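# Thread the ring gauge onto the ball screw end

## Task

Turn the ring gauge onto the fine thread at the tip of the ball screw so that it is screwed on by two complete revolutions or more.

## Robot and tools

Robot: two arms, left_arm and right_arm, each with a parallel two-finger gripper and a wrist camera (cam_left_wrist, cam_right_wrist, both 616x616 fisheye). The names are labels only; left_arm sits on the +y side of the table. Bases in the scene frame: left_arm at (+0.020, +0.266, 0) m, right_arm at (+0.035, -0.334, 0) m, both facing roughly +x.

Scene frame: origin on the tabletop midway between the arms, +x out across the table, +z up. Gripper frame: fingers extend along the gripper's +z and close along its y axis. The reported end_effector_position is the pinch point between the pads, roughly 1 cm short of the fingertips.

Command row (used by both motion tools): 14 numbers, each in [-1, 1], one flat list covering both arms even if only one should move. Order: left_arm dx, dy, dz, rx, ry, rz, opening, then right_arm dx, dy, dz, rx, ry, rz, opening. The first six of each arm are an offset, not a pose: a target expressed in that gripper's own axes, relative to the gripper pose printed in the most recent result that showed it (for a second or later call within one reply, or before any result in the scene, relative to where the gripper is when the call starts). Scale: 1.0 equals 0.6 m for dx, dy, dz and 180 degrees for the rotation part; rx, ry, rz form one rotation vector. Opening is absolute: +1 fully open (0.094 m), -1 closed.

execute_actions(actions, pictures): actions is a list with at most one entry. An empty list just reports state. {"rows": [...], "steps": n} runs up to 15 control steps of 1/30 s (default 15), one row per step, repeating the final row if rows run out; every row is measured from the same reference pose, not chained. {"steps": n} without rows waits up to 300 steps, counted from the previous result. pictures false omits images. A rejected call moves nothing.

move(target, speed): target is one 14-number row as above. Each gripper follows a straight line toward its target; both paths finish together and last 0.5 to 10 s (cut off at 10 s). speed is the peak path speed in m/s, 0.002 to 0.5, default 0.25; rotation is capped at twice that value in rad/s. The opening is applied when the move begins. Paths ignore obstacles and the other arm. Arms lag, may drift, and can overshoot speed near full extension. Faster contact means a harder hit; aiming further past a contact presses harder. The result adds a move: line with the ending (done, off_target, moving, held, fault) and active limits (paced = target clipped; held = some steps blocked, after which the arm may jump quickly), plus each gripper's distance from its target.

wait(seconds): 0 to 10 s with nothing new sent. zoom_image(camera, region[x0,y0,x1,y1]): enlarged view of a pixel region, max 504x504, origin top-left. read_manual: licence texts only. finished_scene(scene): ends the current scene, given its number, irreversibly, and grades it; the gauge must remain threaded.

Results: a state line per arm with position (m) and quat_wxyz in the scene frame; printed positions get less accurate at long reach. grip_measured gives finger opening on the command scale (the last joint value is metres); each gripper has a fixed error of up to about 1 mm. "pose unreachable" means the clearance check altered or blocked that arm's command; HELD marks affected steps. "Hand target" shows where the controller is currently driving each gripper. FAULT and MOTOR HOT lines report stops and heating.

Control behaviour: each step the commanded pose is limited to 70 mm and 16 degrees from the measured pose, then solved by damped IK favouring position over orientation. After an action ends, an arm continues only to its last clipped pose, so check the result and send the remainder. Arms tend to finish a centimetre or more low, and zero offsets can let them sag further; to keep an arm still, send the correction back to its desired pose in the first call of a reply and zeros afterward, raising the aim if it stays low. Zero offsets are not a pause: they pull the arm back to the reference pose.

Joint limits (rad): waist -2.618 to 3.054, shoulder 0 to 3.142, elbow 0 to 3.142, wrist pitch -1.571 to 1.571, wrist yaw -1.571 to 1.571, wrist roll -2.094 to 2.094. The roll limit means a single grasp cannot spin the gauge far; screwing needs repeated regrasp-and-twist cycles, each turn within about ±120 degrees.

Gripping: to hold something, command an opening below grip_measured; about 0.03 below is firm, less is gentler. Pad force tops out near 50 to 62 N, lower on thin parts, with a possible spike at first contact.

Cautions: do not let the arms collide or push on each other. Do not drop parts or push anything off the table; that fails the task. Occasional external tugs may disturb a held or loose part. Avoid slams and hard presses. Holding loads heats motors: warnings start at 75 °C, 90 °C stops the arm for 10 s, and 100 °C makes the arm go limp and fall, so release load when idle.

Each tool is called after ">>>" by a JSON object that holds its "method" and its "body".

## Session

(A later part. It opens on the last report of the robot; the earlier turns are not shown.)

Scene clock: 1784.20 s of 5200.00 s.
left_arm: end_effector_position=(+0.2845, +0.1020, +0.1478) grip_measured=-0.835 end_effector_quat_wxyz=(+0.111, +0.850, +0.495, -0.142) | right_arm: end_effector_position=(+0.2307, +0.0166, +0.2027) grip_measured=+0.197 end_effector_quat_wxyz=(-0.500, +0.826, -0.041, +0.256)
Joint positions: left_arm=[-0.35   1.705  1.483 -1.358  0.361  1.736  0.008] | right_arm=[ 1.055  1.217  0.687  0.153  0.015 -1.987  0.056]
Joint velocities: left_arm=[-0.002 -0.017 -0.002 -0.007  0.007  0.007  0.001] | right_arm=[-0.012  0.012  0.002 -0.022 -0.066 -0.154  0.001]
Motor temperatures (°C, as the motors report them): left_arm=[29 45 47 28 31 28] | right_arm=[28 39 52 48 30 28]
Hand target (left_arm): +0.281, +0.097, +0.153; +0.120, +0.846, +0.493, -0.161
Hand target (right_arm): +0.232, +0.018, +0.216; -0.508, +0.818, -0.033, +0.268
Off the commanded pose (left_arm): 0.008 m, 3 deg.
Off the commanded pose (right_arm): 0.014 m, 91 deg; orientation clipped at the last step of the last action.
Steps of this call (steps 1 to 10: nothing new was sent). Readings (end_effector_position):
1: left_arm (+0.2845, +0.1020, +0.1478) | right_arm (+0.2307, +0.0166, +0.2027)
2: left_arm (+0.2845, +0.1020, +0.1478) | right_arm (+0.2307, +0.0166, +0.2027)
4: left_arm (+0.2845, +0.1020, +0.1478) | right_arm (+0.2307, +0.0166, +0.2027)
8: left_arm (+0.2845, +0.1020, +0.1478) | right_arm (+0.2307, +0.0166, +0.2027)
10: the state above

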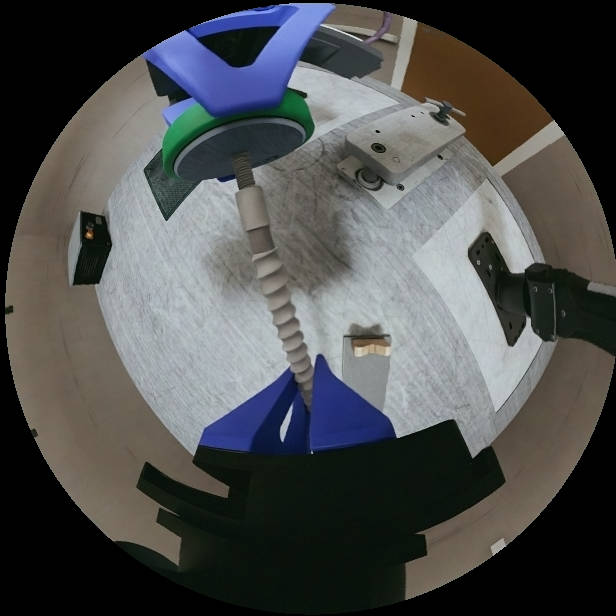

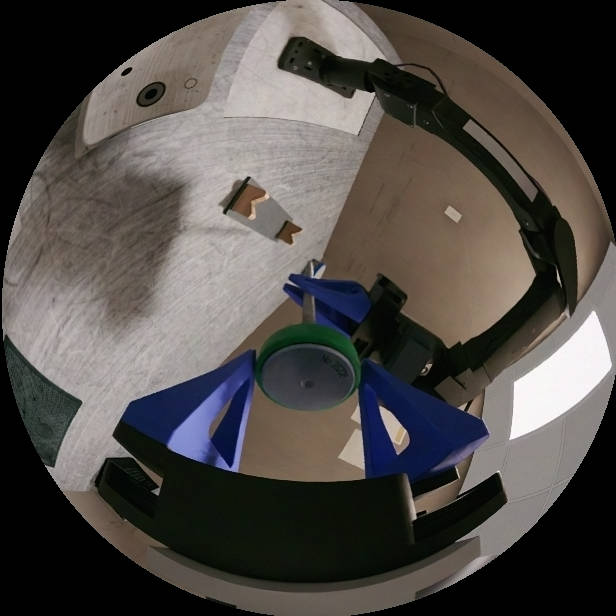

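Ring stays on the thread and centred. Close and stroke.

>>> {"method": "execute_actions", "body": {"actions": [{"rows": [[-0.013,0,-0.004,0.001,-0.014,-0.001,-0.88,0.0096,-0.0199,-0.006,0.0083,0.004,0,0.15],[-0.013,0,-0.004,0.001,-0.014,-0.001,-0.88,0.0096,-0.0199,-0.006,0.0083,0.004,0,0.12],[-0.013,0,-0.004,0.001,-0.014,-0.001,-0.88,0.0096,-0.0199,-0.006,0.0083,0.004,0,0.1],[-0.013,0,-0.004,0.001,-0.014,-0.001,-0.88,0.0096,-0.0199,-0.006,0.0083,0.004,0,0.085],[-0.013,0,-0.004,0.001,-0.014,-0.001,-0.88,0.0096,-0.0199,-0.006,0.0083,0.004,0,0.07],[-0.013,0,-0.004,0.001,-0.014,-0.001,-0.88,0.0096,-0.0199,-0.006,0.0083,0.004,0,0.055],[-0.013,0,-0.004,0.001,-0.014,-0.001,-0.88,0.0096,-0.0199,-0.006,0.0083,0.004,0,0.04],[-0.018,0,-0.004,0.001,-0.016,0.0005,-0.88,0.0096,-0.0199,-0.006,0.0083,0.004,0,0.04],[-0.024,0,-0.004,0.001,-0.019,0.002,-0.88,0.0096,-0.0199,-0.006,0.0083,0.004,0,0.04]], "steps": 10}], "pictures": false}}

>>> {"method": "execute_actions", "body": {"actions": [{"rows": [[-0.024,0,-0.004,0.001,-0.019,0.002,-0.88,0.0096,-0.0199,-0.006,0.0083,0.004,0.03,0.04],[-0.024,0,-0.004,0.001,-0.019,0.002,-0.88,0.0096,-0.0199,-0.006,0.0083,0.004,0.06,0.04],[-0.024,0,-0.004,0.001,-0.019,0.002,-0.88,0.0096,-0.0199,-0.006,0.0083,0.004,0.09,0.04],[-0.024,0,-0.004,0.001,-0.019,0.002,-0.88,0.0096,-0.0199,-0.006,0.0567,0.025,0.667,0.04]], "steps": 15}], "pictures": false}}

>>> {"method": "execute_actions", "body": {"actions": [{"rows": [[-0.024,0,-0.004,0.001,-0.019,0.002,-0.88,-0.0038,-0.0218,-0.006,0.0607,-0.0127,0.667,0.04]], "steps": 15}], "pictures": false}}

>>> {"method": "execute_actions", "body": {"actions": [{"rows": [[-0.024,0,-0.004,0.001,-0.019,0.002,-0.88,-0.0168,-0.0144,-0.006,0.0388,-0.0484,0.667,0.04]], "steps": 15}], "pictures": false}}

>>> {"method": "execute_actions", "body": {"actions": [{"rows": [[-0.024,0,-0.004,0.001,-0.019,0.002,-0.88,-0.0221,-0.0003,-0.006,-0.0013,-0.062,0.667,0.04]], "steps": 15}], "pictures": false}}

>>> {"method": "execute_actions", "body": {"actions": [{"rows": [[-0.024,0,-0.004,0.001,-0.019,0.002,-0.88,-0.0171,0.0141,-0.006,-0.0411,-0.0464,0.667,0.04]], "steps": 15}], "pictures": false}}

>>> {"method": "execute_actions", "body": {"actions": [{"rows": [[-0.024,0,-0.004,0.001,-0.019,0.002,-0.88,-0.0038,0.0218,-0.006,-0.0614,-0.0084,0.667,0.04]], "steps": 8}], "pictures": false}}

>>> {"method": "execute_actions", "body": {"actions": [{"steps": 12}], "pictures": true}}

>>> {"method": "zoom_image", "body": {"camera": "cam_left_wrist", "region": [210, 130, 280, 200]}}

Scene clock: 1802.30 s of 5200.00 s.
left_arm: end_effector_position=(+0.2844, +0.1018, +0.1479) grip_measured=-0.835 end_effector_quat_wxyz=(+0.111, +0.850, +0.495, -0.142) | right_arm: end_effector_position=(+0.2307, +0.0166, +0.2027) grip_measured=+0.080 end_effector_quat_wxyz=(-0.499, +0.826, -0.035, +0.260)
Joint positions: left_arm=[-0.35   1.705  1.483 -1.358  0.362  1.736  0.008] | right_arm=[ 1.055  1.217  0.687  0.153  0.015 -2.002  0.051]
Joint velocities: left_arm=[ 0.002 -0.002  0.002  0.007 -0.007  0.022 -0.001] | right_arm=[ 0.007  0.007 -0.007 -0.037  0.022  0.007 -0.   ]
Motor temperatures (°C, as the motors report them): left_arm=[29 44 46 28 30 28] | right_arm=[28 39 52 48 30 28]
Hand target (left_arm): +0.278, +0.091, +0.155; +0.124, +0.847, +0.488, -0.167
Hand target (right_arm): +0.232, +0.018, +0.216; -0.511, +0.818, -0.041, +0.262
Off the commanded pose (left_arm): 0.014 m, 3 deg.
Off the commanded pose (right_arm): 0.014 m, 2 deg.
Steps of this call (steps 1 to 90: nothing new was sent; then 14.77 s passed at rest; steps 91 to 100: all 10 steps of this action). Readings (end_effector_position):
91: left_arm (+0.2845, +0.1020, +0.1478) | right_arm (+0.2307, +0.0166, +0.2027)
92: left_arm (+0.2845, +0.1020, +0.1478) | right_arm (+0.2307, +0.0166, +0.2027)
94: left_arm (+0.2845, +0.1020, +0.1478) | right_arm (+0.2307, +0.0166, +0.2027)
98: left_arm (+0.2845, +0.1019, +0.1478) | right_arm (+0.2307, +0.0166, +0.2027)
100: the state above

Scene clock: 1802.80 s of 5200.00 s.
left_arm: end_effector_position=(+0.2843, +0.1017, +0.1479) grip_measured=-0.835 end_effector_quat_wxyz=(+0.111, +0.850, +0.495, -0.142) | right_arm: end_effector_position=(+0.2307, +0.0166, +0.2027) grip_measured=+0.080 end_effector_quat_wxyz=(-0.554, +0.776, -0.287, +0.094)
Joint positions: left_arm=[-0.35   1.705  1.483 -1.359  0.363  1.736  0.008] | right_arm=[ 1.055  1.217  0.687  0.153  0.015 -1.379  0.051]
Joint velocities: left_arm=[ 0.012 -0.007 -0.017 -0.154 -0.037 -0.081 -0.001] | right_arm=[-0.017 -0.007  0.007 -0.007  0.007  1.326 -0.001]
Motor temperatures (°C, as the motors report them): left_arm=[29 44 46 28 30 28] | right_arm=[28 39 52 48 30 28]
Hand target (left_arm): +0.278, +0.091, +0.155; +0.125, +0.847, +0.488, -0.167
Hand target (right_arm): +0.232, +0.018, +0.216; -0.574, +0.733, -0.362, +0.038
Off the commanded pose (left_arm): 0.014 m, 3 deg.
Off the commanded pose (right_arm): 0.014 m, 85 deg; orientation clipped at the last step of the last action.
Steps of this call (steps 1 to 15: all 15 steps of this action). Readings (end_effector_position):
1: left_arm (+0.2844, +0.1018, +0.1479) | right_arm (+0.2307, +0.0166, +0.2027)
2: left_arm (+0.2844, +0.1018, +0.1479) | right_arm (+0.2307, +0.0166, +0.2027)
4: left_arm (+0.2844, +0.1018, +0.1479) | right_arm (+0.2307, +0.0166, +0.2027)
8: left_arm (+0.2843, +0.1018, +0.1479) | right_arm (+0.2307, +0.0166, +0.2027)
15: the state above

Scene clock: 1803.30 s of 5200.00 s.
left_arm: end_effector_position=(+0.2843, +0.1016, +0.1480) grip_measured=-0.835 end_effector_quat_wxyz=(+0.111, +0.850, +0.494, -0.143) | right_arm: end_effector_position=(+0.2307, +0.0165, +0.2025) grip_measured=+0.080 end_effector_quat_wxyz=(-0.553, +0.633, -0.532, -0.098)
Joint positions: left_arm=[-0.35   1.705  1.483 -1.359  0.364  1.736  0.008] | right_arm=[ 1.055  1.217  0.687  0.152  0.015 -0.69   0.051]
Joint velocities: left_arm=[-0.002  0.017  0.012 -0.022  0.007  0.007 -0.   ] | right_arm=[-0.012 -0.012  0.002  0.007 -0.022  1.385 -0.   ]
Motor temperatures (°C, as the motors report them): left_arm=[29 44 46 28 30 28] | right_arm=[28 39 52 48 30 28]
Hand target (left_arm): +0.278, +0.091, +0.155; +0.125, +0.847, +0.488, -0.168
Hand target (right_arm): +0.232, +0.018, +0.216; -0.554, +0.568, -0.588, -0.157
Off the commanded pose (left_arm): 0.014 m, 3 deg.
Off the commanded pose (right_arm): 0.014 m, 81 deg; orientation clipped at the last step of the last action.
Steps of this call (steps 1 to 15: all 15 steps of this action). Readings (end_effector_position):
1: left_arm (+0.2843, +0.1017, +0.1479) | right_arm (+0.2307, +0.0166, +0.2026)
2: left_arm (+0.2843, +0.1017, +0.1479) | right_arm (+0.2307, +0.0166, +0.2026)
4: left_arm (+0.2843, +0.1017, +0.1479) | right_arm (+0.2307, +0.0165, +0.2025)
8: left_arm (+0.2843, +0.1017, +0.1480) | right_arm (+0.2307, +0.0165, +0.2025)
15: the state above

Scene clock: 1803.80 s of 5200.00 s.
left_arm: end_effector_position=(+0.2842, +0.1015, +0.1480) grip_measured=-0.835 end_effector_quat_wxyz=(+0.112, +0.850, +0.494, -0.143) | right_arm: end_effector_position=(+0.2305, +0.0166, +0.2023) grip_measured=+0.080 end_effector_quat_wxyz=(+0.487, -0.416, +0.716, +0.280)
Joint positions: left_arm=[-0.35   1.705  1.483 -1.359  0.365  1.736  0.008] | right_arm=[1.055 1.217 0.687 0.152 0.014 0.002 0.051]
Joint velocities: left_arm=[-0.007 -0.017 -0.002 -0.007 -0.051 -0.066 -0.   ] | right_arm=[ 0.007 -0.017 -0.017 -0.037  0.007  1.341 -0.   ]
Motor temperatures (°C, as the motors report them): left_arm=[29 44 46 28 30 28] | right_arm=[28 39 52 48 30 28]
Hand target (left_arm): +0.278, +0.091, +0.155; +0.125, +0.847, +0.488, -0.168
Hand target (right_arm): +0.232, +0.018, +0.216; +0.467, -0.335, +0.746, +0.336
Off the commanded pose (left_arm): 0.014 m, 3 deg.
Off the commanded pose (right_arm): 0.014 m, 81 deg; orientation clipped at the last step of the last action.
Steps of this call (steps 1 to 15: all 15 steps of this action). Readings (end_effector_position):
1: left_arm (+0.2843, +0.1016, +0.1480) | right_arm (+0.2306, +0.0165, +0.2024)
2: left_arm (+0.2843, +0.1016, +0.1480) | right_arm (+0.2305, +0.0166, +0.2023)
4: left_arm (+0.2843, +0.1016, +0.1480) | right_arm (+0.2305, +0.0166, +0.2023)
8: left_arm (+0.2842, +0.1016, +0.1480) | right_arm (+0.2305, +0.0166, +0.2023)
15: the state above

Scene clock: 1804.30 s of 5200.00 s.
left_arm: end_effector_position=(+0.2842, +0.1014, +0.1481) grip_measured=-0.835 end_effector_quat_wxyz=(+0.112, +0.850, +0.495, -0.143) | right_arm: end_effector_position=(+0.2304, +0.0167, +0.2023) grip_measured=+0.080 end_effector_quat_wxyz=(+0.361, -0.145, +0.815, +0.430)
Joint positions: left_arm=[-0.35   1.705  1.483 -1.359  0.365  1.736  0.008] | right_arm=[1.055 1.217 0.687 0.152 0.013 0.702 0.051]
Joint velocities: left_arm=[ 0.012  0.012 -0.017  0.037  0.022 -0.081 -0.001] | right_arm=[ 0.002  0.002 -0.002  0.022  0.007  1.326 -0.   ]
Motor temperatures (°C, as the motors report them): left_arm=[29 44 46 28 30 28] | right_arm=[28 39 52 48 30 28]
Hand target (left_arm): +0.278, +0.091, +0.155; +0.125, +0.847, +0.488, -0.168
Hand target (right_arm): +0.232, +0.018, +0.216; +0.323, -0.060, +0.816, +0.476
Off the commanded pose (left_arm): 0.014 m, 3 deg.
Off the commanded pose (right_arm): 0.014 m, 81 deg; orientation clipped at the last step of the last action.
Steps of this call (steps 1 to 15: all 15 steps of this action). Readings (end_effector_position):
1: left_arm (+0.2842, +0.1015, +0.1480) | right_arm (+0.2304, +0.0166, +0.2023)
2: left_arm (+0.2842, +0.1015, +0.1480) | right_arm (+0.2304, +0.0167, +0.2023)
4: left_arm (+0.2842, +0.1014, +0.1481) | right_arm (+0.2304, +0.0167, +0.2023)
8: left_arm (+0.2842, +0.1014, +0.1481) | right_arm (+0.2304, +0.0167, +0.2023)
15: the state above

Scene clock: 1804.80 s of 5200.00 s.
left_arm: end_effector_position=(+0.2842, +0.1013, +0.1481) grip_measured=-0.835 end_effector_quat_wxyz=(+0.112, +0.850, +0.495, -0.143) | right_arm: end_effector_position=(+0.2302, +0.0168, +0.2025) grip_measured=+0.080 end_effector_quat_wxyz=(+0.188, +0.146, +0.814, +0.529)
Joint positions: left_arm=[-0.35   1.705  1.483 -1.359  0.366  1.735  0.008] | right_arm=[1.055 1.217 0.687 0.152 0.012 1.411 0.051]
Joint velocities: left_arm=[-0.012 -0.027  0.002 -0.037  0.007  0.051 -0.001] | right_arm=[-0.002 -0.002  0.007 -0.022  0.007  1.37  -0.001]
Motor temperatures (°C, as the motors report them): left_arm=[29 44 46 28 30 28] | right_arm=[28 39 52 48 30 28]
Hand target (left_arm): +0.278, +0.091, +0.155; +0.125, +0.847, +0.488, -0.168
Hand target (right_arm): +0.231, +0.018, +0.216; +0.138, +0.227, +0.786, +0.559
Off the commanded pose (left_arm): 0.015 m, 3 deg.
Off the commanded pose (right_arm): 0.014 m, 80 deg; orientation clipped at the last step of the last action.
Steps of this call (steps 1 to 15: all 15 steps of this action). Readings (end_effector_position):
1: left_arm (+0.2842, +0.1014, +0.1481) | right_arm (+0.2302, +0.0167, +0.2023)
2: left_arm (+0.2842, +0.1014, +0.1481) | right_arm (+0.2302, +0.0168, +0.2023)
4: left_arm (+0.2842, +0.1014, +0.1481) | right_arm (+0.2301, +0.0168, +0.2023)
8: left_arm (+0.2842, +0.1013, +0.1481) | right_arm (+0.2301, +0.0168, +0.2023)
15: the state above

Scene clock: 1805.07 s of 5200.00 s.
left_arm: end_effector_position=(+0.2841, +0.1013, +0.1481) grip_measured=-0.835 end_effector_quat_wxyz=(+0.112, +0.850, +0.495, -0.144) | right_arm: end_effector_position=(+0.2301, +0.0170, +0.2027) grip_measured=+0.080 end_effector_quat_wxyz=(+0.085, +0.296, +0.772, +0.556)
Joint positions: left_arm=[-0.35   1.705  1.483 -1.359  0.366  1.735  0.008] | right_arm=[1.055 1.217 0.687 0.153 0.011 1.79  0.051]
Joint velocities: left_arm=[-0.002  0.002 -0.017 -0.007 -0.007  0.022 -0.   ] | right_arm=[-0.007  0.012  0.017  0.037 -0.022  1.385  0.   ]
Motor temperatures (°C, as the motors report them): left_arm=[29 44 46 28 30 28] | right_arm=[28 39 52 48 30 28]
Hand target (left_arm): +0.278, +0.091, +0.156; +0.126, +0.847, +0.489, -0.169
Hand target (right_arm): +0.231, +0.018, +0.216; +0.028, +0.370, +0.730, +0.574
Off the commanded pose (left_arm): 0.015 m, 3 deg.
Off the commanded pose (right_arm): 0.014 m, 99 deg; orientation clipped at the last step of the last action.
Steps of this call (steps 1 to 8: all 8 steps of this action). Readings (end_effector_position):
1: left_arm (+0.2841, +0.1013, +0.1481) | right_arm (+0.2301, +0.0169, +0.2025)
2: left_arm (+0.2841, +0.1013, +0.1481) | right_arm (+0.2300, +0.0169, +0.2025)
4: left_arm (+0.2841, +0.1013, +0.1481) | right_arm (+0.2300, +0.0169, +0.2025)
8: the state above

Scene clock: 1805.47 s of 5200.00 s.
left_arm: end_effector_position=(+0.2841, +0.1012, +0.1482) grip_measured=-0.835 end_effector_quat_wxyz=(+0.112, +0.850, +0.495, -0.144) | right_arm: end_effector_position=(+0.2301, +0.0170, +0.2029) grip_measured=+0.080 end_effector_quat_wxyz=(+0.033, +0.367, +0.741, +0.561)
Joint positions: left_arm=[-0.35   1.705  1.483 -1.359  0.367  1.735  0.008] | right_arm=[1.055 1.217 0.687 0.154 0.011 1.976 0.051]
Joint velocities: left_arm=[ 0.022  0.002 -0.017 -0.022 -0.007  0.037 -0.001] | right_arm=[-0.002 -0.012 -0.012 -0.037  0.051  0.081  0.001]
Motor temperatures (°C, as the motors report them): left_arm=[29 44 46 28 30 28] | right_arm=[28 39 52 48 30 28]
Hand target (left_arm): +0.278, +0.091, +0.156; +0.126, +0.847, +0.489, -0.169
Hand target (right_arm): +0.231, +0.018, +0.216; +0.028, +0.370, +0.730, +0.574
Off the commanded pose (left_arm): 0.014 m, 3 deg.
Off the commanded pose (right_arm): 0.013 m, 88 deg; orientation clipped at the last step of the last action.
Steps of this call (steps 1 to 12: nothing new was sent). Readings (end_effector_position):
1: left_arm (+0.2841, +0.1013, +0.1481) | right_arm (+0.2301, +0.0170, +0.2027)
2: left_arm (+0.2841, +0.1013, +0.1481) | right_arm (+0.2301, +0.0170, +0.2028)
4: left_arm (+0.2841, +0.1013, +0.1481) | right_arm (+0.2301, +0.0170, +0.2028)
8: left_arm (+0.2841, +0.1013, +0.1481) | right_arm (+0.2301, +0.0170, +0.2028)
12: the state above

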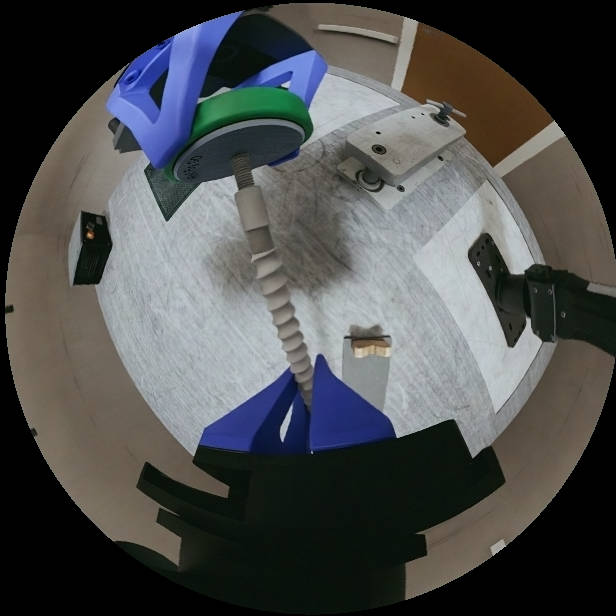

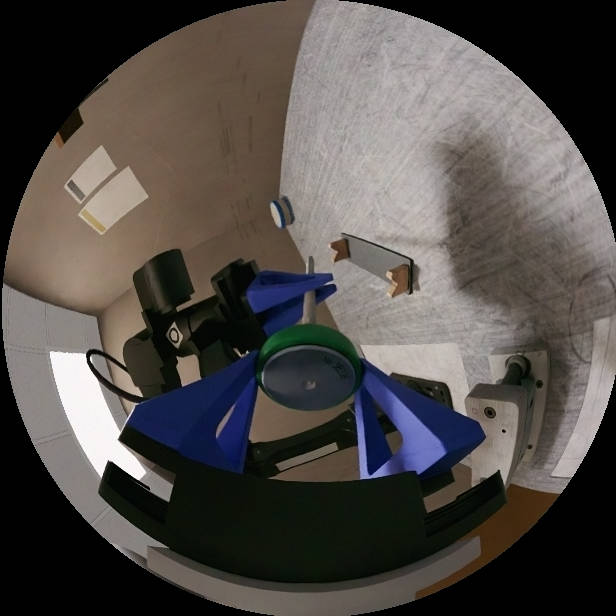

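Region (210, 130, 280, 200) of cam_left_wrist's 616x616 image, scaled by 7.200, with more detail than that image has.

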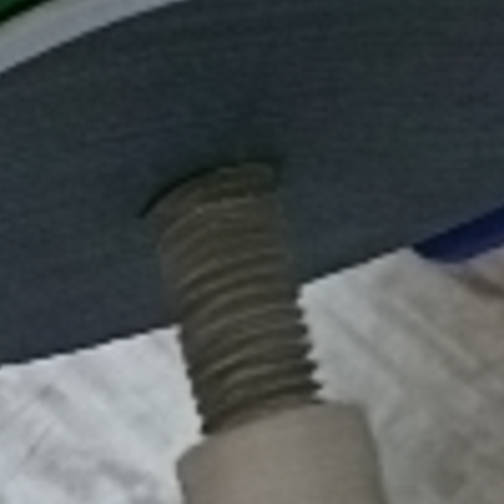

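Now at about 603°. I'll run a full cycle next: open, roll back, close, stroke.

>>> {"method": "execute_actions", "body": {"actions": [{"rows": [[-0.013,0,-0.004,0.001,-0.014,-0.001,-0.88,0.0091,0.0201,-0.006,-0.0084,0.0038,0,0.04],[-0.013,0,-0.004,0.001,-0.014,-0.001,-0.88,0.0091,0.0201,-0.006,-0.0084,0.0038,0,0.04],[-0.013,0,-0.004,0.001,-0.014,-0.001,-0.88,0.0091,0.0201,-0.006,-0.0084,0.0038,0,0.07],[-0.013,0,-0.004,0.001,-0.014,-0.001,-0.88,0.0091,0.0201,-0.006,-0.0084,0.0038,0,0.09],[-0.013,0,-0.004,0.001,-0.014,-0.001,-0.88,0.0091,0.0201,-0.006,-0.0084,0.0038,0,0.12],[-0.013,0,-0.004,0.001,-0.014,-0.001,-0.88,0.0091,0.0201,-0.006,-0.0084,0.0038,0,0.16],[-0.013,0,-0.004,0.001,-0.014,-0.001,-0.88,0.0091,0.0201,-0.006,-0.0084,0.0038,0,0.2]], "steps": 9}], "pictures": false}}

>>> {"method": "execute_actions", "body": {"actions": [{"rows": [[-0.013,0,-0.004,0.001,-0.014,-0.001,-0.88,0.0091,0.0201,-0.006,-0.0084,0.0038,-0.03,0.2],[-0.013,0,-0.004,0.001,-0.014,-0.001,-0.88,0.0091,0.0201,-0.006,-0.0084,0.0038,-0.06,0.2],[-0.013,0,-0.004,0.001,-0.014,-0.001,-0.88,0.0091,0.0201,-0.006,-0.0084,0.0038,-0.09,0.2],[-0.013,0,-0.004,0.001,-0.014,-0.001,-0.88,0.0091,0.0201,-0.006,-0.0565,0.0256,-0.667,0.2]], "steps": 15}], "pictures": false}}

>>> {"method": "execute_actions", "body": {"actions": [{"rows": [[-0.013,0,-0.004,0.001,-0.014,-0.001,-0.88,-0.0045,0.0216,-0.006,-0.0607,-0.0126,-0.667,0.2]], "steps": 15}], "pictures": false}}

>>> {"method": "execute_actions", "body": {"actions": [{"rows": [[-0.013,0,-0.004,0.001,-0.014,-0.001,-0.88,-0.0173,0.0138,-0.006,-0.0386,-0.0485,-0.667,0.2]], "steps": 15}], "pictures": false}}

>>> {"method": "execute_actions", "body": {"actions": [{"rows": [[-0.013,0,-0.004,0.001,-0.014,-0.001,-0.88,-0.0221,-0.0008,-0.006,0.0022,-0.062,-0.667,0.2]], "steps": 15}], "pictures": false}}

>>> {"method": "execute_actions", "body": {"actions": [{"rows": [[-0.013,0,-0.004,0.001,-0.014,-0.001,-0.88,-0.016,-0.0152,-0.006,0.0403,-0.0471,-0.667,0.2]], "steps": 15}], "pictures": false}}

>>> {"method": "execute_actions", "body": {"actions": [{"rows": [[-0.013,0,-0.004,0.001,-0.014,-0.001,-0.88,-0.0019,-0.022,-0.006,0.0614,-0.0086,-0.667,0.2]], "steps": 7}], "pictures": false}}

>>> {"method": "execute_actions", "body": {"actions": [{"steps": 12}], "pictures": false}}

>>> {"method": "execute_actions", "body": {"actions": [{"rows": [[-0.013,0,-0.004,0.001,-0.014,-0.001,-0.88,0.0096,-0.0199,-0.006,0.0083,0.004,0,0.15],[-0.013,0,-0.004,0.001,-0.014,-0.001,-0.88,0.0096,-0.0199,-0.006,0.0083,0.004,0,0.12],[-0.013,0,-0.004,0.001,-0.014,-0.001,-0.88,0.0096,-0.0199,-0.006,0.0083,0.004,0,0.1],[-0.013,0,-0.004,0.001,-0.014,-0.001,-0.88,0.0096,-0.0199,-0.006,0.0083,0.004,0,0.085],[-0.013,0,-0.004,0.001,-0.014,-0.001,-0.88,0.0096,-0.0199,-0.006,0.0083,0.004,0,0.07],[-0.013,0,-0.004,0.001,-0.014,-0.001,-0.88,0.0096,-0.0199,-0.006,0.0083,0.004,0,0.055],[-0.013,0,-0.004,0.001,-0.014,-0.001,-0.88,0.0096,-0.0199,-0.006,0.0083,0.004,0,0.04],[-0.018,0,-0.004,0.001,-0.016,0.0005,-0.88,0.0096,-0.0199,-0.006,0.0083,0.004,0,0.04],[-0.024,0,-0.004,0.001,-0.019,0.002,-0.88,0.0096,-0.0199,-0.006,0.0083,0.004,0,0.04]], "steps": 10}], "pictures": false}}

>>> {"method": "execute_actions", "body": {"actions": [{"rows": [[-0.024,0,-0.004,0.001,-0.019,0.002,-0.88,0.0096,-0.0199,-0.006,0.0083,0.004,0.03,0.04],[-0.024,0,-0.004,0.001,-0.019,0.002,-0.88,0.0096,-0.0199,-0.006,0.0083,0.004,0.06,0.04],[-0.024,0,-0.004,0.001,-0.019,0.002,-0.88,0.0096,-0.0199,-0.006,0.0083,0.004,0.09,0.04],[-0.024,0,-0.004,0.001,-0.019,0.002,-0.88,0.0096,-0.0199,-0.006,0.0567,0.025,0.667,0.04]], "steps": 15}], "pictures": false}}

>>> {"method": "execute_actions", "body": {"actions": [{"rows": [[-0.024,0,-0.004,0.001,-0.019,0.002,-0.88,-0.0038,-0.0218,-0.006,0.0607,-0.0127,0.667,0.04]], "steps": 15}], "pictures": false}}

>>> {"method": "execute_actions", "body": {"actions": [{"rows": [[-0.024,0,-0.004,0.001,-0.019,0.002,-0.88,-0.0168,-0.0144,-0.006,0.0388,-0.0484,0.667,0.04]], "steps": 15}], "pictures": false}}

>>> {"method": "execute_actions", "body": {"actions": [{"rows": [[-0.024,0,-0.004,0.001,-0.019,0.002,-0.88,-0.0221,-0.0003,-0.006,-0.0013,-0.062,0.667,0.04]], "steps": 15}], "pictures": false}}

>>> {"method": "execute_actions", "body": {"actions": [{"rows": [[-0.024,0,-0.004,0.001,-0.019,0.002,-0.88,-0.0171,0.0141,-0.006,-0.0411,-0.0464,0.667,0.04]], "steps": 15}], "pictures": false}}

>>> {"method": "execute_actions", "body": {"actions": [{"rows": [[-0.024,0,-0.004,0.001,-0.019,0.002,-0.88,-0.0038,0.0218,-0.006,-0.0614,-0.0084,0.667,0.04]], "steps": 8}], "pictures": false}}

>>> {"method": "execute_actions", "body": {"actions": [{"steps": 12}], "pictures": true}}

>>> {"method": "zoom_image", "body": {"camera": "cam_left_wrist", "region": [210, 130, 280, 200]}}

Scene clock: 1848.87 s of 5200.00 s.
left_arm: end_effector_position=(+0.2842, +0.1013, +0.1481) grip_measured=-0.835 end_effector_quat_wxyz=(+0.112, +0.850, +0.495, -0.143) | right_arm: end_effector_position=(+0.2301, +0.0170, +0.2029) grip_measured=+0.196 end_effector_quat_wxyz=(+0.030, +0.371, +0.739, +0.562)
Joint positions: left_arm=[-0.35   1.705  1.483 -1.359  0.366  1.735  0.008] | right_arm=[1.055 1.217 0.687 0.154 0.011 1.986 0.056]
Joint velocities: left_arm=[ 0.012  0.017 -0.012 -0.022 -0.007  0.007 -0.   ] | right_arm=[-0.007 -0.017 -0.002  0.007  0.037 -0.022  0.002]
Motor temperatures (°C, as the motors report them): left_arm=[29 44 47 28 31 28] | right_arm=[28 39 52 48 30 28]
Hand target (left_arm): +0.281, +0.096, +0.153; +0.121, +0.846, +0.493, -0.163
Hand target (right_arm): +0.231, +0.018, +0.216; +0.034, +0.363, +0.734, +0.573
Off the commanded pose (left_arm): 0.008 m, 3 deg.
Off the commanded pose (right_arm): 0.014 m, 2 deg.
Steps of this call (steps 1 to 90: nothing new was sent; then 40.10 s passed at rest; steps 91 to 99: all 9 steps of this action). Readings (end_effector_position):
91: left_arm (+0.2841, +0.1013, +0.1481) | right_arm (+0.2301, +0.0170, +0.2029)
92: left_arm (+0.2841, +0.1013, +0.1481) | right_arm (+0.2301, +0.0170, +0.2029)
94: left_arm (+0.2841, +0.1013, +0.1481) | right_arm (+0.2301, +0.0170, +0.2029)
98: left_arm (+0.2842, +0.1013, +0.1481) | right_arm (+0.2301, +0.0170, +0.2029)
99: the state above

Scene clock: 1849.37 s of 5200.00 s.
left_arm: end_effector_position=(+0.2842, +0.1013, +0.1481) grip_measured=-0.835 end_effector_quat_wxyz=(+0.112, +0.850, +0.495, -0.143) | right_arm: end_effector_position=(+0.2301, +0.0170, +0.2029) grip_measured=+0.197 end_effector_quat_wxyz=(+0.202, +0.124, +0.817, +0.525)
Joint positions: left_arm=[-0.35   1.705  1.483 -1.359  0.366  1.735  0.008] | right_arm=[1.055 1.217 0.687 0.154 0.011 1.358 0.056]
Joint velocities: left_arm=[-0.037 -0.002 -0.002  0.022 -0.022 -0.022 -0.   ] | right_arm=[ 0.012 -0.007  0.007  0.007  0.007 -1.282  0.001]
Motor temperatures (°C, as the motors report them): left_arm=[29 44 47 28 31 28] | right_arm=[28 39 52 48 30 28]
Hand target (left_arm): +0.281, +0.096, +0.153; +0.121, +0.846, +0.494, -0.162
Hand target (right_arm): +0.231, +0.018, +0.216; +0.260, +0.039, +0.817, +0.513
Off the commanded pose (left_arm): 0.008 m, 3 deg.
Off the commanded pose (right_arm): 0.014 m, 85 deg; orientation clipped at the last step of the last action.
Steps of this call (steps 1 to 15: all 15 steps of this action). Readings (end_effector_position):
1: left_arm (+0.2842, +0.1013, +0.1481) | right_arm (+0.2301, +0.0170, +0.2029)
2: left_arm (+0.2842, +0.1013, +0.1481) | right_arm (+0.2301, +0.0170, +0.2029)
4: left_arm (+0.2842, +0.1013, +0.1481) | right_arm (+0.2301, +0.0170, +0.2029)
8: left_arm (+0.2842, +0.1013, +0.1481) | right_arm (+0.2301, +0.0170, +0.2029)
15: the state above

Scene clock: 1849.87 s of 5200.00 s.
left_arm: end_effector_position=(+0.2842, +0.1013, +0.1481) grip_measured=-0.835 end_effector_quat_wxyz=(+0.112, +0.850, +0.495, -0.143) | right_arm: end_effector_position=(+0.2301, +0.0170, +0.2029) grip_measured=+0.197 end_effector_quat_wxyz=(+0.369, -0.161, +0.811, +0.425)
Joint positions: left_arm=[-0.35   1.705  1.483 -1.359  0.366  1.735  0.008] | right_arm=[1.055 1.217 0.687 0.154 0.011 0.664 0.056]
Joint velocities: left_arm=[-0.017  0.002 -0.007 -0.007  0.037  0.007  0.   ] | right_arm=[-0.017  0.017 -0.007  0.037  0.007 -1.385  0.   ]
Motor temperatures (°C, as the motors report them): left_arm=[29 44 47 28 31 28] | right_arm=[28 39 52 48 30 28]
Hand target (left_arm): +0.281, +0.096, +0.153; +0.121, +0.846, +0.494, -0.162
Hand target (right_arm): +0.231, +0.018, +0.216; +0.419, -0.242, +0.781, +0.395
Off the commanded pose (left_arm): 0.008 m, 3 deg.
Off the commanded pose (right_arm): 0.014 m, 81 deg; orientation clipped at the last step of the last action.
Steps of this call (steps 1 to 15: all 15 steps of this action). Readings (end_effector_position):
1: left_arm (+0.2842, +0.1013, +0.1481) | right_arm (+0.2301, +0.0170, +0.2029)
2: left_arm (+0.2842, +0.1013, +0.1481) | right_arm (+0.2301, +0.0170, +0.2029)
4: left_arm (+0.2842, +0.1013, +0.1481) | right_arm (+0.2301, +0.0170, +0.2029)
8: left_arm (+0.2842, +0.1013, +0.1481) | right_arm (+0.2301, +0.0170, +0.2029)
15: the state above

Scene clock: 1850.37 s of 5200.00 s.
left_arm: end_effector_position=(+0.2842, +0.1013, +0.1481) grip_measured=-0.835 end_effector_quat_wxyz=(+0.112, +0.850, +0.495, -0.143) | right_arm: end_effector_position=(+0.2301, +0.0170, +0.2029) grip_measured=+0.197 end_effector_quat_wxyz=(+0.493, -0.431, +0.705, +0.271)
Joint positions: left_arm=[-0.35   1.705  1.483 -1.359  0.366  1.735  0.008] | right_arm=[ 1.055  1.217  0.687  0.154  0.011 -0.041  0.056]
Joint velocities: left_arm=[-0.012 -0.007 -0.012  0.022 -0.007 -0.022  0.   ] | right_arm=[-0.007  0.002 -0.007  0.022  0.007 -1.385 -0.   ]
Motor temperatures (°C, as the motors report them): left_arm=[29 44 47 28 31 28] | right_arm=[28 39 52 48 30 28]
Hand target (left_arm): +0.281, +0.096, +0.153; +0.121, +0.846, +0.494, -0.162
Hand target (right_arm): +0.231, +0.018, +0.216; +0.530, -0.496, +0.650, +0.226
Off the commanded pose (left_arm): 0.008 m, 3 deg.
Off the commanded pose (right_arm): 0.014 m, 80 deg; orientation clipped at the last step of the last action.
Steps of this call (steps 1 to 15: all 15 steps of this action). Readings (end_effector_position):
1: left_arm (+0.2842, +0.1013, +0.1481) | right_arm (+0.2301, +0.0170, +0.2029)
2: left_arm (+0.2842, +0.1013, +0.1481) | right_arm (+0.2301, +0.0170, +0.2029)
4: left_arm (+0.2842, +0.1013, +0.1481) | right_arm (+0.2301, +0.0170, +0.2029)
8: left_arm (+0.2842, +0.1013, +0.1481) | right_arm (+0.2301, +0.0170, +0.2029)
15: the state above

Scene clock: 1850.87 s of 5200.00 s.
left_arm: end_effector_position=(+0.2842, +0.1013, +0.1481) grip_measured=-0.835 end_effector_quat_wxyz=(+0.112, +0.850, +0.495, -0.143) | right_arm: end_effector_position=(+0.2302, +0.0170, +0.2029) grip_measured=+0.197 end_effector_quat_wxyz=(-0.557, +0.652, -0.509, -0.081)
Joint positions: left_arm=[-0.35   1.705  1.483 -1.359  0.366  1.735  0.008] | right_arm=[ 1.055  1.217  0.687  0.154  0.012 -0.76   0.056]
Joint velocities: left_arm=[-0.022  0.012 -0.002 -0.022  0.022  0.022 -0.   ] | right_arm=[ 0.027 -0.002  0.007 -0.022  0.007 -1.399 -0.   ]
Motor temperatures (°C, as the motors report them): left_arm=[29 44 47 28 31 28] | right_arm=[28 39 52 48 30 28]
Hand target (left_arm): +0.281, +0.096, +0.153; +0.121, +0.846, +0.494, -0.162
Hand target (right_arm): +0.231, +0.018, +0.216; -0.575, +0.693, -0.434, -0.025
Off the commanded pose (left_arm): 0.008 m, 3 deg.
Off the commanded pose (right_arm): 0.014 m, 80 deg; orientation clipped at the last step of the last action.
Steps of this call (steps 1 to 15: all 15 steps of this action). Readings (end_effector_position):
1: left_arm (+0.2842, +0.1013, +0.1481) | right_arm (+0.2302, +0.0170, +0.2029)
2: left_arm (+0.2842, +0.1013, +0.1481) | right_arm (+0.2302, +0.0170, +0.2029)
4: left_arm (+0.2842, +0.1013, +0.1481) | right_arm (+0.2302, +0.0170, +0.2029)
8: left_arm (+0.2842, +0.1013, +0.1481) | right_arm (+0.2302, +0.0170, +0.2029)
15: the state above

Scene clock: 1851.37 s of 5200.00 s.
left_arm: end_effector_position=(+0.2842, +0.1013, +0.1481) grip_measured=-0.835 end_effector_quat_wxyz=(+0.112, +0.850, +0.495, -0.143) | right_arm: end_effector_position=(+0.2303, +0.0169, +0.2029) grip_measured=+0.197 end_effector_quat_wxyz=(-0.549, +0.790, -0.243, +0.123)
Joint positions: left_arm=[-0.35   1.705  1.483 -1.359  0.366  1.735  0.008] | right_arm=[ 1.055  1.217  0.687  0.154  0.012 -1.488  0.056]
Joint velocities: left_arm=[-0.017  0.012  0.007  0.007 -0.007 -0.022  0.   ] | right_arm=[-0.012  0.002 -0.007 -0.051  0.022 -1.355 -0.   ]
Motor temperatures (°C, as the motors report them): left_arm=[29 44 47 28 31 28] | right_arm=[28 39 52 48 30 28]
Hand target (left_arm): +0.281, +0.096, +0.153; +0.121, +0.846, +0.494, -0.162
Hand target (right_arm): +0.231, +0.018, +0.216; -0.547, +0.802, -0.159, +0.181
Off the commanded pose (left_arm): 0.008 m, 3 deg.
Off the commanded pose (right_arm): 0.014 m, 79 deg; orientation clipped at the last step of the last action.
Steps of this call (steps 1 to 15: all 15 steps of this action). Readings (end_effector_position):
1: left_arm (+0.2842, +0.1013, +0.1481) | right_arm (+0.2302, +0.0170, +0.2029)
2: left_arm (+0.2842, +0.1013, +0.1481) | right_arm (+0.2303, +0.0169, +0.2029)
4: left_arm (+0.2842, +0.1013, +0.1481) | right_arm (+0.2303, +0.0169, +0.2029)
8: left_arm (+0.2842, +0.1013, +0.1481) | right_arm (+0.2303, +0.0169, +0.2029)
15: the state above

Scene clock: 1851.60 s of 5200.00 s.
left_arm: end_effector_position=(+0.2842, +0.1013, +0.1481) grip_measured=-0.835 end_effector_quat_wxyz=(+0.112, +0.850, +0.495, -0.143) | right_arm: end_effector_position=(+0.2304, +0.0169, +0.2029) grip_measured=+0.197 end_effector_quat_wxyz=(-0.520, +0.820, -0.107, +0.214)
Joint positions: left_arm=[-0.35   1.705  1.483 -1.359  0.366  1.735  0.008] | right_arm=[ 1.055  1.217  0.687  0.154  0.013 -1.828  0.056]
Joint velocities: left_arm=[-0.007 -0.017  0.012 -0.022  0.051 -0.007  0.   ] | right_arm=[-0.002  0.002 -0.002  0.066 -0.037 -1.399 -0.001]
Motor temperatures (°C, as the motors report them): left_arm=[29 44 47 28 31 28] | right_arm=[28 39 52 48 30 28]
Hand target (left_arm): +0.281, +0.096, +0.153; +0.121, +0.846, +0.494, -0.162
Hand target (right_arm): +0.231, +0.018, +0.216; -0.506, +0.818, -0.023, +0.272
Off the commanded pose (left_arm): 0.008 m, 3 deg.
Off the commanded pose (right_arm): 0.014 m, 101 deg; orientation clipped at the last step of the last action.
Steps of this call (steps 1 to 7: all 7 steps of this action). Readings (end_effector_position):
1: left_arm (+0.2842, +0.1013, +0.1481) | right_arm (+0.2303, +0.0169, +0.2029)
2: left_arm (+0.2842, +0.1013, +0.1481) | right_arm (+0.2304, +0.0169, +0.2029)
4: left_arm (+0.2842, +0.1013, +0.1481) | right_arm (+0.2304, +0.0169, +0.2029)
7: the state above

Scene clock: 1852.00 s of 5200.00 s.
left_arm: end_effector_position=(+0.2842, +0.1013, +0.1481) grip_measured=-0.835 end_effector_quat_wxyz=(+0.112, +0.850, +0.495, -0.143) | right_arm: end_effector_position=(+0.2304, +0.0169, +0.2029) grip_measured=+0.197 end_effector_quat_wxyz=(-0.497, +0.826, -0.028, +0.263)
Joint positions: left_arm=[-0.35   1.705  1.483 -1.359  0.366  1.735  0.008] | right_arm=[ 1.055  1.217  0.687  0.154  0.013 -2.018  0.056]
Joint velocities: left_arm=[ 0.012 -0.007  0.002 -0.066 -0.037  0.022  0.001] | right_arm=[-0.007 -0.002 -0.012 -0.037  0.007 -0.11   0.001]
Motor temperatures (°C, as the motors report them): left_arm=[29 44 47 28 31 28] | right_arm=[28 39 52 48 30 28]
Hand target (left_arm): +0.281, +0.096, +0.153; +0.121, +0.846, +0.494, -0.162
Hand target (right_arm): +0.231, +0.018, +0.216; -0.506, +0.818, -0.023, +0.272
Off the commanded pose (left_arm): 0.008 m, 3 deg.
Off the commanded pose (right_arm): 0.014 m, 90 deg; orientation clipped at the last step of the last action.
Steps of this call (steps 1 to 12: nothing new was sent). Readings (end_effector_position):
1: left_arm (+0.2842, +0.1013, +0.1481) | right_arm (+0.2304, +0.0169, +0.2029)
2: left_arm (+0.2842, +0.1013, +0.1481) | right_arm (+0.2304, +0.0169, +0.2029)
4: left_arm (+0.2842, +0.1013, +0.1481) | right_arm (+0.2304, +0.0169, +0.2029)
8: left_arm (+0.2842, +0.1013, +0.1481) | right_arm (+0.2304, +0.0169, +0.2029)
12: the state above

Scene clock: 1852.33 s of 5200.00 s.
left_arm: end_effector_position=(+0.2841, +0.1011, +0.1482) grip_measured=-0.835 end_effector_quat_wxyz=(+0.112, +0.850, +0.495, -0.144) | right_arm: end_effector_position=(+0.2304, +0.0169, +0.2029) grip_measured=+0.080 end_effector_quat_wxyz=(-0.497, +0.826, -0.027, +0.263)
Joint positions: left_arm=[-0.35   1.705  1.483 -1.359  0.367  1.735  0.008] | right_arm=[ 1.055  1.217  0.687  0.154  0.013 -2.02   0.051]
Joint velocities: left_arm=[-0.002 -0.012 -0.017 -0.007  0.066 -0.022  0.001] | right_arm=[-0.017  0.007 -0.002  0.007 -0.007  0.022 -0.   ]
Motor temperatures (°C, as the motors report them): left_arm=[29 44 47 28 31 28] | right_arm=[28 39 52 48 30 28]
Hand target (left_arm): +0.278, +0.091, +0.156; +0.126, +0.847, +0.489, -0.169
Hand target (right_arm): +0.231, +0.018, +0.216; -0.508, +0.818, -0.028, +0.269
Off the commanded pose (left_arm): 0.014 m, 3 deg.
Off the commanded pose (right_arm): 0.014 m, 2 deg.
Steps of this call (steps 1 to 10: all 10 steps of this action). Readings (end_effector_position):
1: left_arm (+0.2842, +0.1013, +0.1481) | right_arm (+0.2304, +0.0169, +0.2029)
2: left_arm (+0.2842, +0.1013, +0.1481) | right_arm (+0.2304, +0.0169, +0.2029)
4: left_arm (+0.2842, +0.1013, +0.1481) | right_arm (+0.2304, +0.0169, +0.2029)
8: left_arm (+0.2841, +0.1013, +0.1481) | right_arm (+0.2304, +0.0169, +0.2029)
10: the state above

Scene clock: 1852.83 s of 5200.00 s.
left_arm: end_effector_position=(+0.2840, +0.1010, +0.1482) grip_measured=-0.835 end_effector_quat_wxyz=(+0.113, +0.850, +0.495, -0.144) | right_arm: end_effector_position=(+0.2304, +0.0169, +0.2029) grip_measured=+0.080 end_effector_quat_wxyz=(-0.554, +0.778, -0.280, +0.098)
Joint positions: left_arm=[-0.35   1.705  1.483 -1.359  0.368  1.735  0.008] | right_arm=[ 1.055  1.217  0.687  0.154  0.013 -1.395  0.051]
Joint velocities: left_arm=[ 0.007  0.007  0.007  0.022 -0.037 -0.037  0.001] | right_arm=[ 0.002  0.002 -0.022  0.007 -0.022  1.253 -0.   ]
Motor temperatures (°C, as the motors report them): left_arm=[29 44 47 28 31 28] | right_arm=[28 39 52 48 30 28]
Hand target (left_arm): +0.278, +0.091, +0.156; +0.126, +0.847, +0.489, -0.169
Hand target (right_arm): +0.231, +0.018, +0.216; -0.574, +0.736, -0.355, +0.042
Off the commanded pose (left_arm): 0.014 m, 3 deg.
Off the commanded pose (right_arm): 0.014 m, 85 deg; orientation clipped at the last step of the last action.
Steps of this call (steps 1 to 15: all 15 steps of this action). Readings (end_effector_position):
1: left_arm (+0.2841, +0.1011, +0.1482) | right_arm (+0.2304, +0.0169, +0.2029)
2: left_arm (+0.2841, +0.1011, +0.1482) | right_arm (+0.2304, +0.0169, +0.2029)
4: left_arm (+0.2841, +0.1011, +0.1482) | right_arm (+0.2304, +0.0169, +0.2029)
8: left_arm (+0.2841, +0.1011, +0.1482) | right_arm (+0.2304, +0.0169, +0.2029)
15: the state above

Scene clock: 1853.33 s of 5200.00 s.
left_arm: end_effector_position=(+0.2840, +0.1010, +0.1482) grip_measured=-0.835 end_effector_quat_wxyz=(+0.113, +0.850, +0.495, -0.144) | right_arm: end_effector_position=(+0.2305, +0.0168, +0.2029) grip_measured=+0.080 end_effector_quat_wxyz=(-0.554, +0.638, -0.526, -0.095)
Joint positions: left_arm=[-0.35   1.705  1.483 -1.359  0.368  1.735  0.008] | right_arm=[ 1.055  1.217  0.687  0.154  0.013 -0.707  0.051]
Joint velocities: left_arm=[-0.012 -0.012 -0.002 -0.051 -0.007  0.007 -0.001] | right_arm=[ 0.007 -0.007  0.002 -0.022  0.022  1.326 -0.   ]
Motor temperatures (°C, as the motors report them): left_arm=[29 44 47 28 31 28] | right_arm=[28 39 52 48 30 28]
Hand target (left_arm): +0.278, +0.091, +0.156; +0.126, +0.847, +0.488, -0.169
Hand target (right_arm): +0.231, +0.018, +0.216; -0.555, +0.573, -0.583, -0.154
Off the commanded pose (left_arm): 0.015 m, 3 deg.
Off the commanded pose (right_arm): 0.014 m, 81 deg; orientation clipped at the last step of the last action.
Steps of this call (steps 1 to 15: all 15 steps of this action). Readings (end_effector_position):
1: left_arm (+0.2840, +0.1010, +0.1482) | right_arm (+0.2304, +0.0169, +0.2029)
2: left_arm (+0.2840, +0.1010, +0.1482) | right_arm (+0.2304, +0.0169, +0.2029)
4: left_arm (+0.2840, +0.1010, +0.1482) | right_arm (+0.2304, +0.0169, +0.2029)
8: left_arm (+0.2840, +0.1010, +0.1482) | right_arm (+0.2304, +0.0169, +0.2029)
15: the state above

Scene clock: 1853.83 s of 5200.00 s.
left_arm: end_effector_position=(+0.2838, +0.1009, +0.1483) grip_measured=-0.835 end_effector_quat_wxyz=(+0.113, +0.850, +0.495, -0.145) | right_arm: end_effector_position=(+0.2306, +0.0168, +0.2029) grip_measured=+0.080 end_effector_quat_wxyz=(+0.490, -0.422, +0.711, +0.276)
Joint positions: left_arm=[-0.35   1.705  1.483 -1.36   0.369  1.735  0.008] | right_arm=[ 1.055  1.217  0.687  0.154  0.014 -0.016  0.051]
Joint velocities: left_arm=[ 0.002 -0.002  0.032 -0.11   0.007 -0.066 -0.   ] | right_arm=[-0.002 -0.012 -0.012  0.081  0.007  1.297  0.   ]
Motor temperatures (°C, as the motors report them): left_arm=[29 44 47 28 31 28] | right_arm=[28 39 52 48 30 28]
Hand target (left_arm): +0.278, +0.090, +0.156; +0.126, +0.847, +0.488, -0.170
Hand target (right_arm): +0.231, +0.018, +0.216; +0.470, -0.342, +0.742, +0.332
Off the commanded pose (left_arm): 0.014 m, 3 deg.
Off the commanded pose (right_arm): 0.014 m, 81 deg; orientation clipped at the last step of the last action.
Steps of this call (steps 1 to 15: all 15 steps of this action). Readings (end_effector_position):
1: left_arm (+0.2840, +0.1010, +0.1482) | right_arm (+0.2305, +0.0168, +0.2029)
2: left_arm (+0.2840, +0.1009, +0.1483) | right_arm (+0.2305, +0.0168, +0.2029)
4: left_arm (+0.2840, +0.1009, +0.1483) | right_arm (+0.2305, +0.0168, +0.2029)
8: left_arm (+0.2840, +0.1009, +0.1483) | right_arm (+0.2305, +0.0168, +0.2029)
15: the state above

Scene clock: 1854.33 s of 5200.00 s.
left_arm: end_effector_position=(+0.2837, +0.1009, +0.1483) grip_measured=-0.835 end_effector_quat_wxyz=(+0.113, +0.849, +0.495, -0.145) | right_arm: end_effector_position=(+0.2306, +0.0167, +0.2029) grip_measured=+0.080 end_effector_quat_wxyz=(+0.366, -0.154, +0.812, +0.427)
Joint positions: left_arm=[-0.35   1.705  1.483 -1.36   0.369  1.734  0.008] | right_arm=[1.055 1.217 0.687 0.154 0.014 0.68  0.051]
Joint velocities: left_arm=[-0.002 -0.007 -0.012  0.022 -0.022  0.022 -0.   ] | right_arm=[ 0.012 -0.012 -0.017 -0.007  0.022  1.297  0.001]
Motor temperatures (°C, as the motors report them): left_arm=[29 44 47 28 31 28] | right_arm=[28 39 52 48 30 28]
Hand target (left_arm): +0.277, +0.090, +0.156; +0.126, +0.846, +0.489, -0.170
Hand target (right_arm): +0.231, +0.018, +0.216; +0.329, -0.069, +0.814, +0.473
Off the commanded pose (left_arm): 0.015 m, 3 deg.
Off the commanded pose (right_arm): 0.014 m, 81 deg; orientation clipped at the last step of the last action.
Steps of this call (steps 1 to 15: all 15 steps of this action). Readings (end_effector_position):
1: left_arm (+0.2838, +0.1009, +0.1483) | right_arm (+0.2306, +0.0168, +0.2029)
2: left_arm (+0.2838, +0.1009, +0.1483) | right_arm (+0.2306, +0.0168, +0.2029)
4: left_arm (+0.2838, +0.1008, +0.1483) | right_arm (+0.2306, +0.0168, +0.2029)
8: left_arm (+0.2838, +0.1008, +0.1483) | right_arm (+0.2306, +0.0168, +0.2029)
15: the state above

Scene clock: 1854.83 s of 5200.00 s.
left_arm: end_effector_position=(+0.2837, +0.1007, +0.1484) grip_measured=-0.835 end_effector_quat_wxyz=(+0.113, +0.849, +0.495, -0.145) | right_arm: end_effector_position=(+0.2306, +0.0167, +0.2029) grip_measured=+0.080 end_effector_quat_wxyz=(+0.196, +0.137, +0.815, +0.527)
Joint positions: left_arm=[-0.35   1.705  1.483 -1.36   0.37   1.734  0.008] | right_arm=[1.055 1.217 0.687 0.154 0.014 1.388 0.051]
Joint velocities: left_arm=[-0.007  0.017 -0.002 -0.037  0.022 -0.007 -0.   ] | right_arm=[-0.002  0.002  0.007  0.007 -0.037  1.311 -0.   ]
Motor temperatures (°C, as the motors report them): left_arm=[29 44 47 28 31 28] | right_arm=[28 39 52 48 30 28]
Hand target (left_arm): +0.277, +0.090, +0.156; +0.126, +0.846, +0.489, -0.170
Hand target (right_arm): +0.231, +0.018, +0.217; +0.145, +0.218, +0.788, +0.558
Off the commanded pose (left_arm): 0.014 m, 3 deg.
Off the commanded pose (right_arm): 0.014 m, 80 deg; orientation clipped at the last step of the last action.
Steps of this call (steps 1 to 15: all 15 steps of this action). Readings (end_effector_position):
1: left_arm (+0.2837, +0.1009, +0.1483) | right_arm (+0.2306, +0.0167, +0.2029)
2: left_arm (+0.2837, +0.1008, +0.1483) | right_arm (+0.2306, +0.0167, +0.2029)
4: left_arm (+0.2837, +0.1008, +0.1483) | right_arm (+0.2306, +0.0167, +0.2029)
8: left_arm (+0.2837, +0.1008, +0.1483) | right_arm (+0.2306, +0.0167, +0.2029)
15: the state above

Scene clock: 1855.10 s of 5200.00 s.
left_arm: end_effector_position=(+0.2836, +0.1007, +0.1484) grip_measured=-0.835 end_effector_quat_wxyz=(+0.113, +0.849, +0.495, -0.146) | right_arm: end_effector_position=(+0.2306, +0.0168, +0.2029) grip_measured=+0.080 end_effector_quat_wxyz=(+0.092, +0.289, +0.775, +0.555)
Joint positions: left_arm=[-0.35   1.705  1.483 -1.36   0.37   1.734  0.008] | right_arm=[1.055 1.217 0.687 0.154 0.014 1.768 0.051]
Joint velocities: left_arm=[-0.002  0.007 -0.007 -0.022 -0.022 -0.051 -0.001] | right_arm=[-0.007  0.007  0.002  0.007  0.066  1.341  0.   ]
Motor temperatures (°C, as the motors report them): left_arm=[29 44 47 28 31 28] | right_arm=[28 39 52 48 30 28]
Hand target (left_arm): +0.277, +0.090, +0.156; +0.126, +0.846, +0.489, -0.171
Hand target (right_arm): +0.231, +0.018, +0.216; +0.035, +0.362, +0.734, +0.574
Off the commanded pose (left_arm): 0.015 m, 3 deg.
Off the commanded pose (right_arm): 0.014 m, 99 deg; orientation clipped at the last step of the last action.
Steps of this call (steps 1 to 8: all 8 steps of this action). Readings (end_effector_position):
1: left_arm (+0.2837, +0.1007, +0.1484) | right_arm (+0.2306, +0.0168, +0.2029)
2: left_arm (+0.2837, +0.1007, +0.1484) | right_arm (+0.2306, +0.0168, +0.2029)
4: left_arm (+0.2837, +0.1007, +0.1484) | right_arm (+0.2306, +0.0168, +0.2029)
8: the state above

Scene clock: 1855.50 s of 5200.00 s.
left_arm: end_effector_position=(+0.2836, +0.1007, +0.1484) grip_measured=-0.835 end_effector_quat_wxyz=(+0.113, +0.849, +0.495, -0.146) | right_arm: end_effector_position=(+0.2306, +0.0168, +0.2029) grip_measured=+0.080 end_effector_quat_wxyz=(+0.040, +0.360, +0.744, +0.561)
Joint positions: left_arm=[-0.35   1.705  1.483 -1.36   0.37   1.734  0.008] | right_arm=[1.055 1.217 0.687 0.154 0.014 1.955 0.051]
Joint velocities: left_arm=[-0.017  0.022 -0.007 -0.007  0.051  0.037  0.   ] | right_arm=[-0.017 -0.007  0.002  0.066 -0.007  0.154  0.   ]
Motor temperatures (°C, as the motors report them): left_arm=[29 44 47 28 31 28] | right_arm=[28 39 52 48 30 28]
Hand target (left_arm): +0.277, +0.090, +0.156; +0.126, +0.846, +0.489, -0.171
Hand target (right_arm): +0.231, +0.018, +0.216; +0.035, +0.362, +0.734, +0.574
Off the commanded pose (left_arm): 0.015 m, 3 deg.
Off the commanded pose (right_arm): 0.014 m, 88 deg; orientation clipped at the last step of the last action.
Steps of this call (steps 1 to 12: nothing new was sent). Readings (end_effector_position):
1: left_arm (+0.2836, +0.1007, +0.1484) | right_arm (+0.2306, +0.0168, +0.2029)
2: left_arm (+0.2836, +0.1007, +0.1484) | right_arm (+0.2306, +0.0168, +0.2029)
4: left_arm (+0.2836, +0.1007, +0.1484) | right_arm (+0.2306, +0.0168, +0.2029)
8: left_arm (+0.2836, +0.1007, +0.1484) | right_arm (+0.2306, +0.0168, +0.2029)
12: the state above

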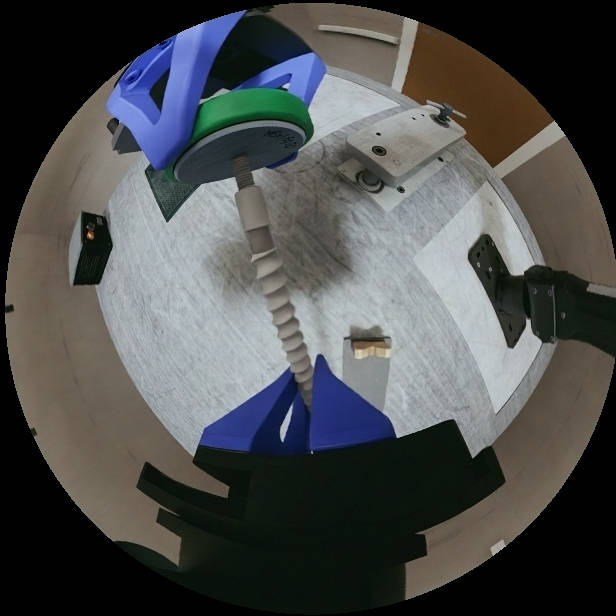

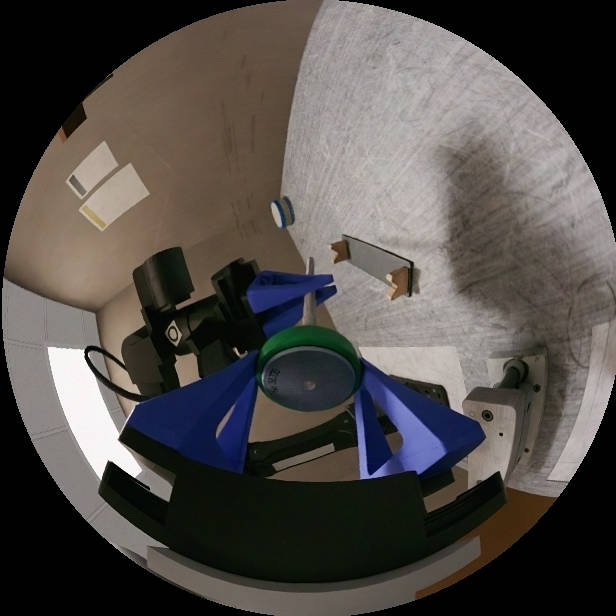

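Region (210, 130, 280, 200) of cam_left_wrist's 616x616 image, scaled by 7.200, with more detail than that image has.

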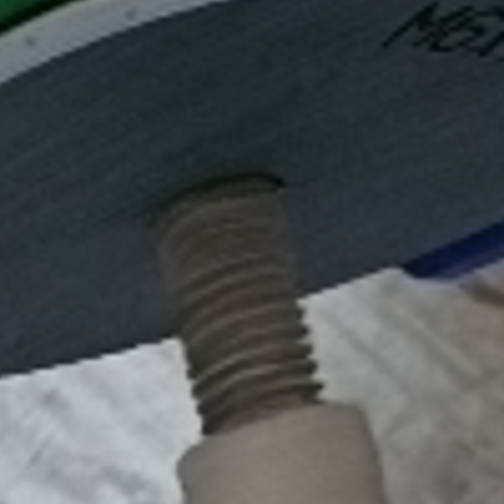

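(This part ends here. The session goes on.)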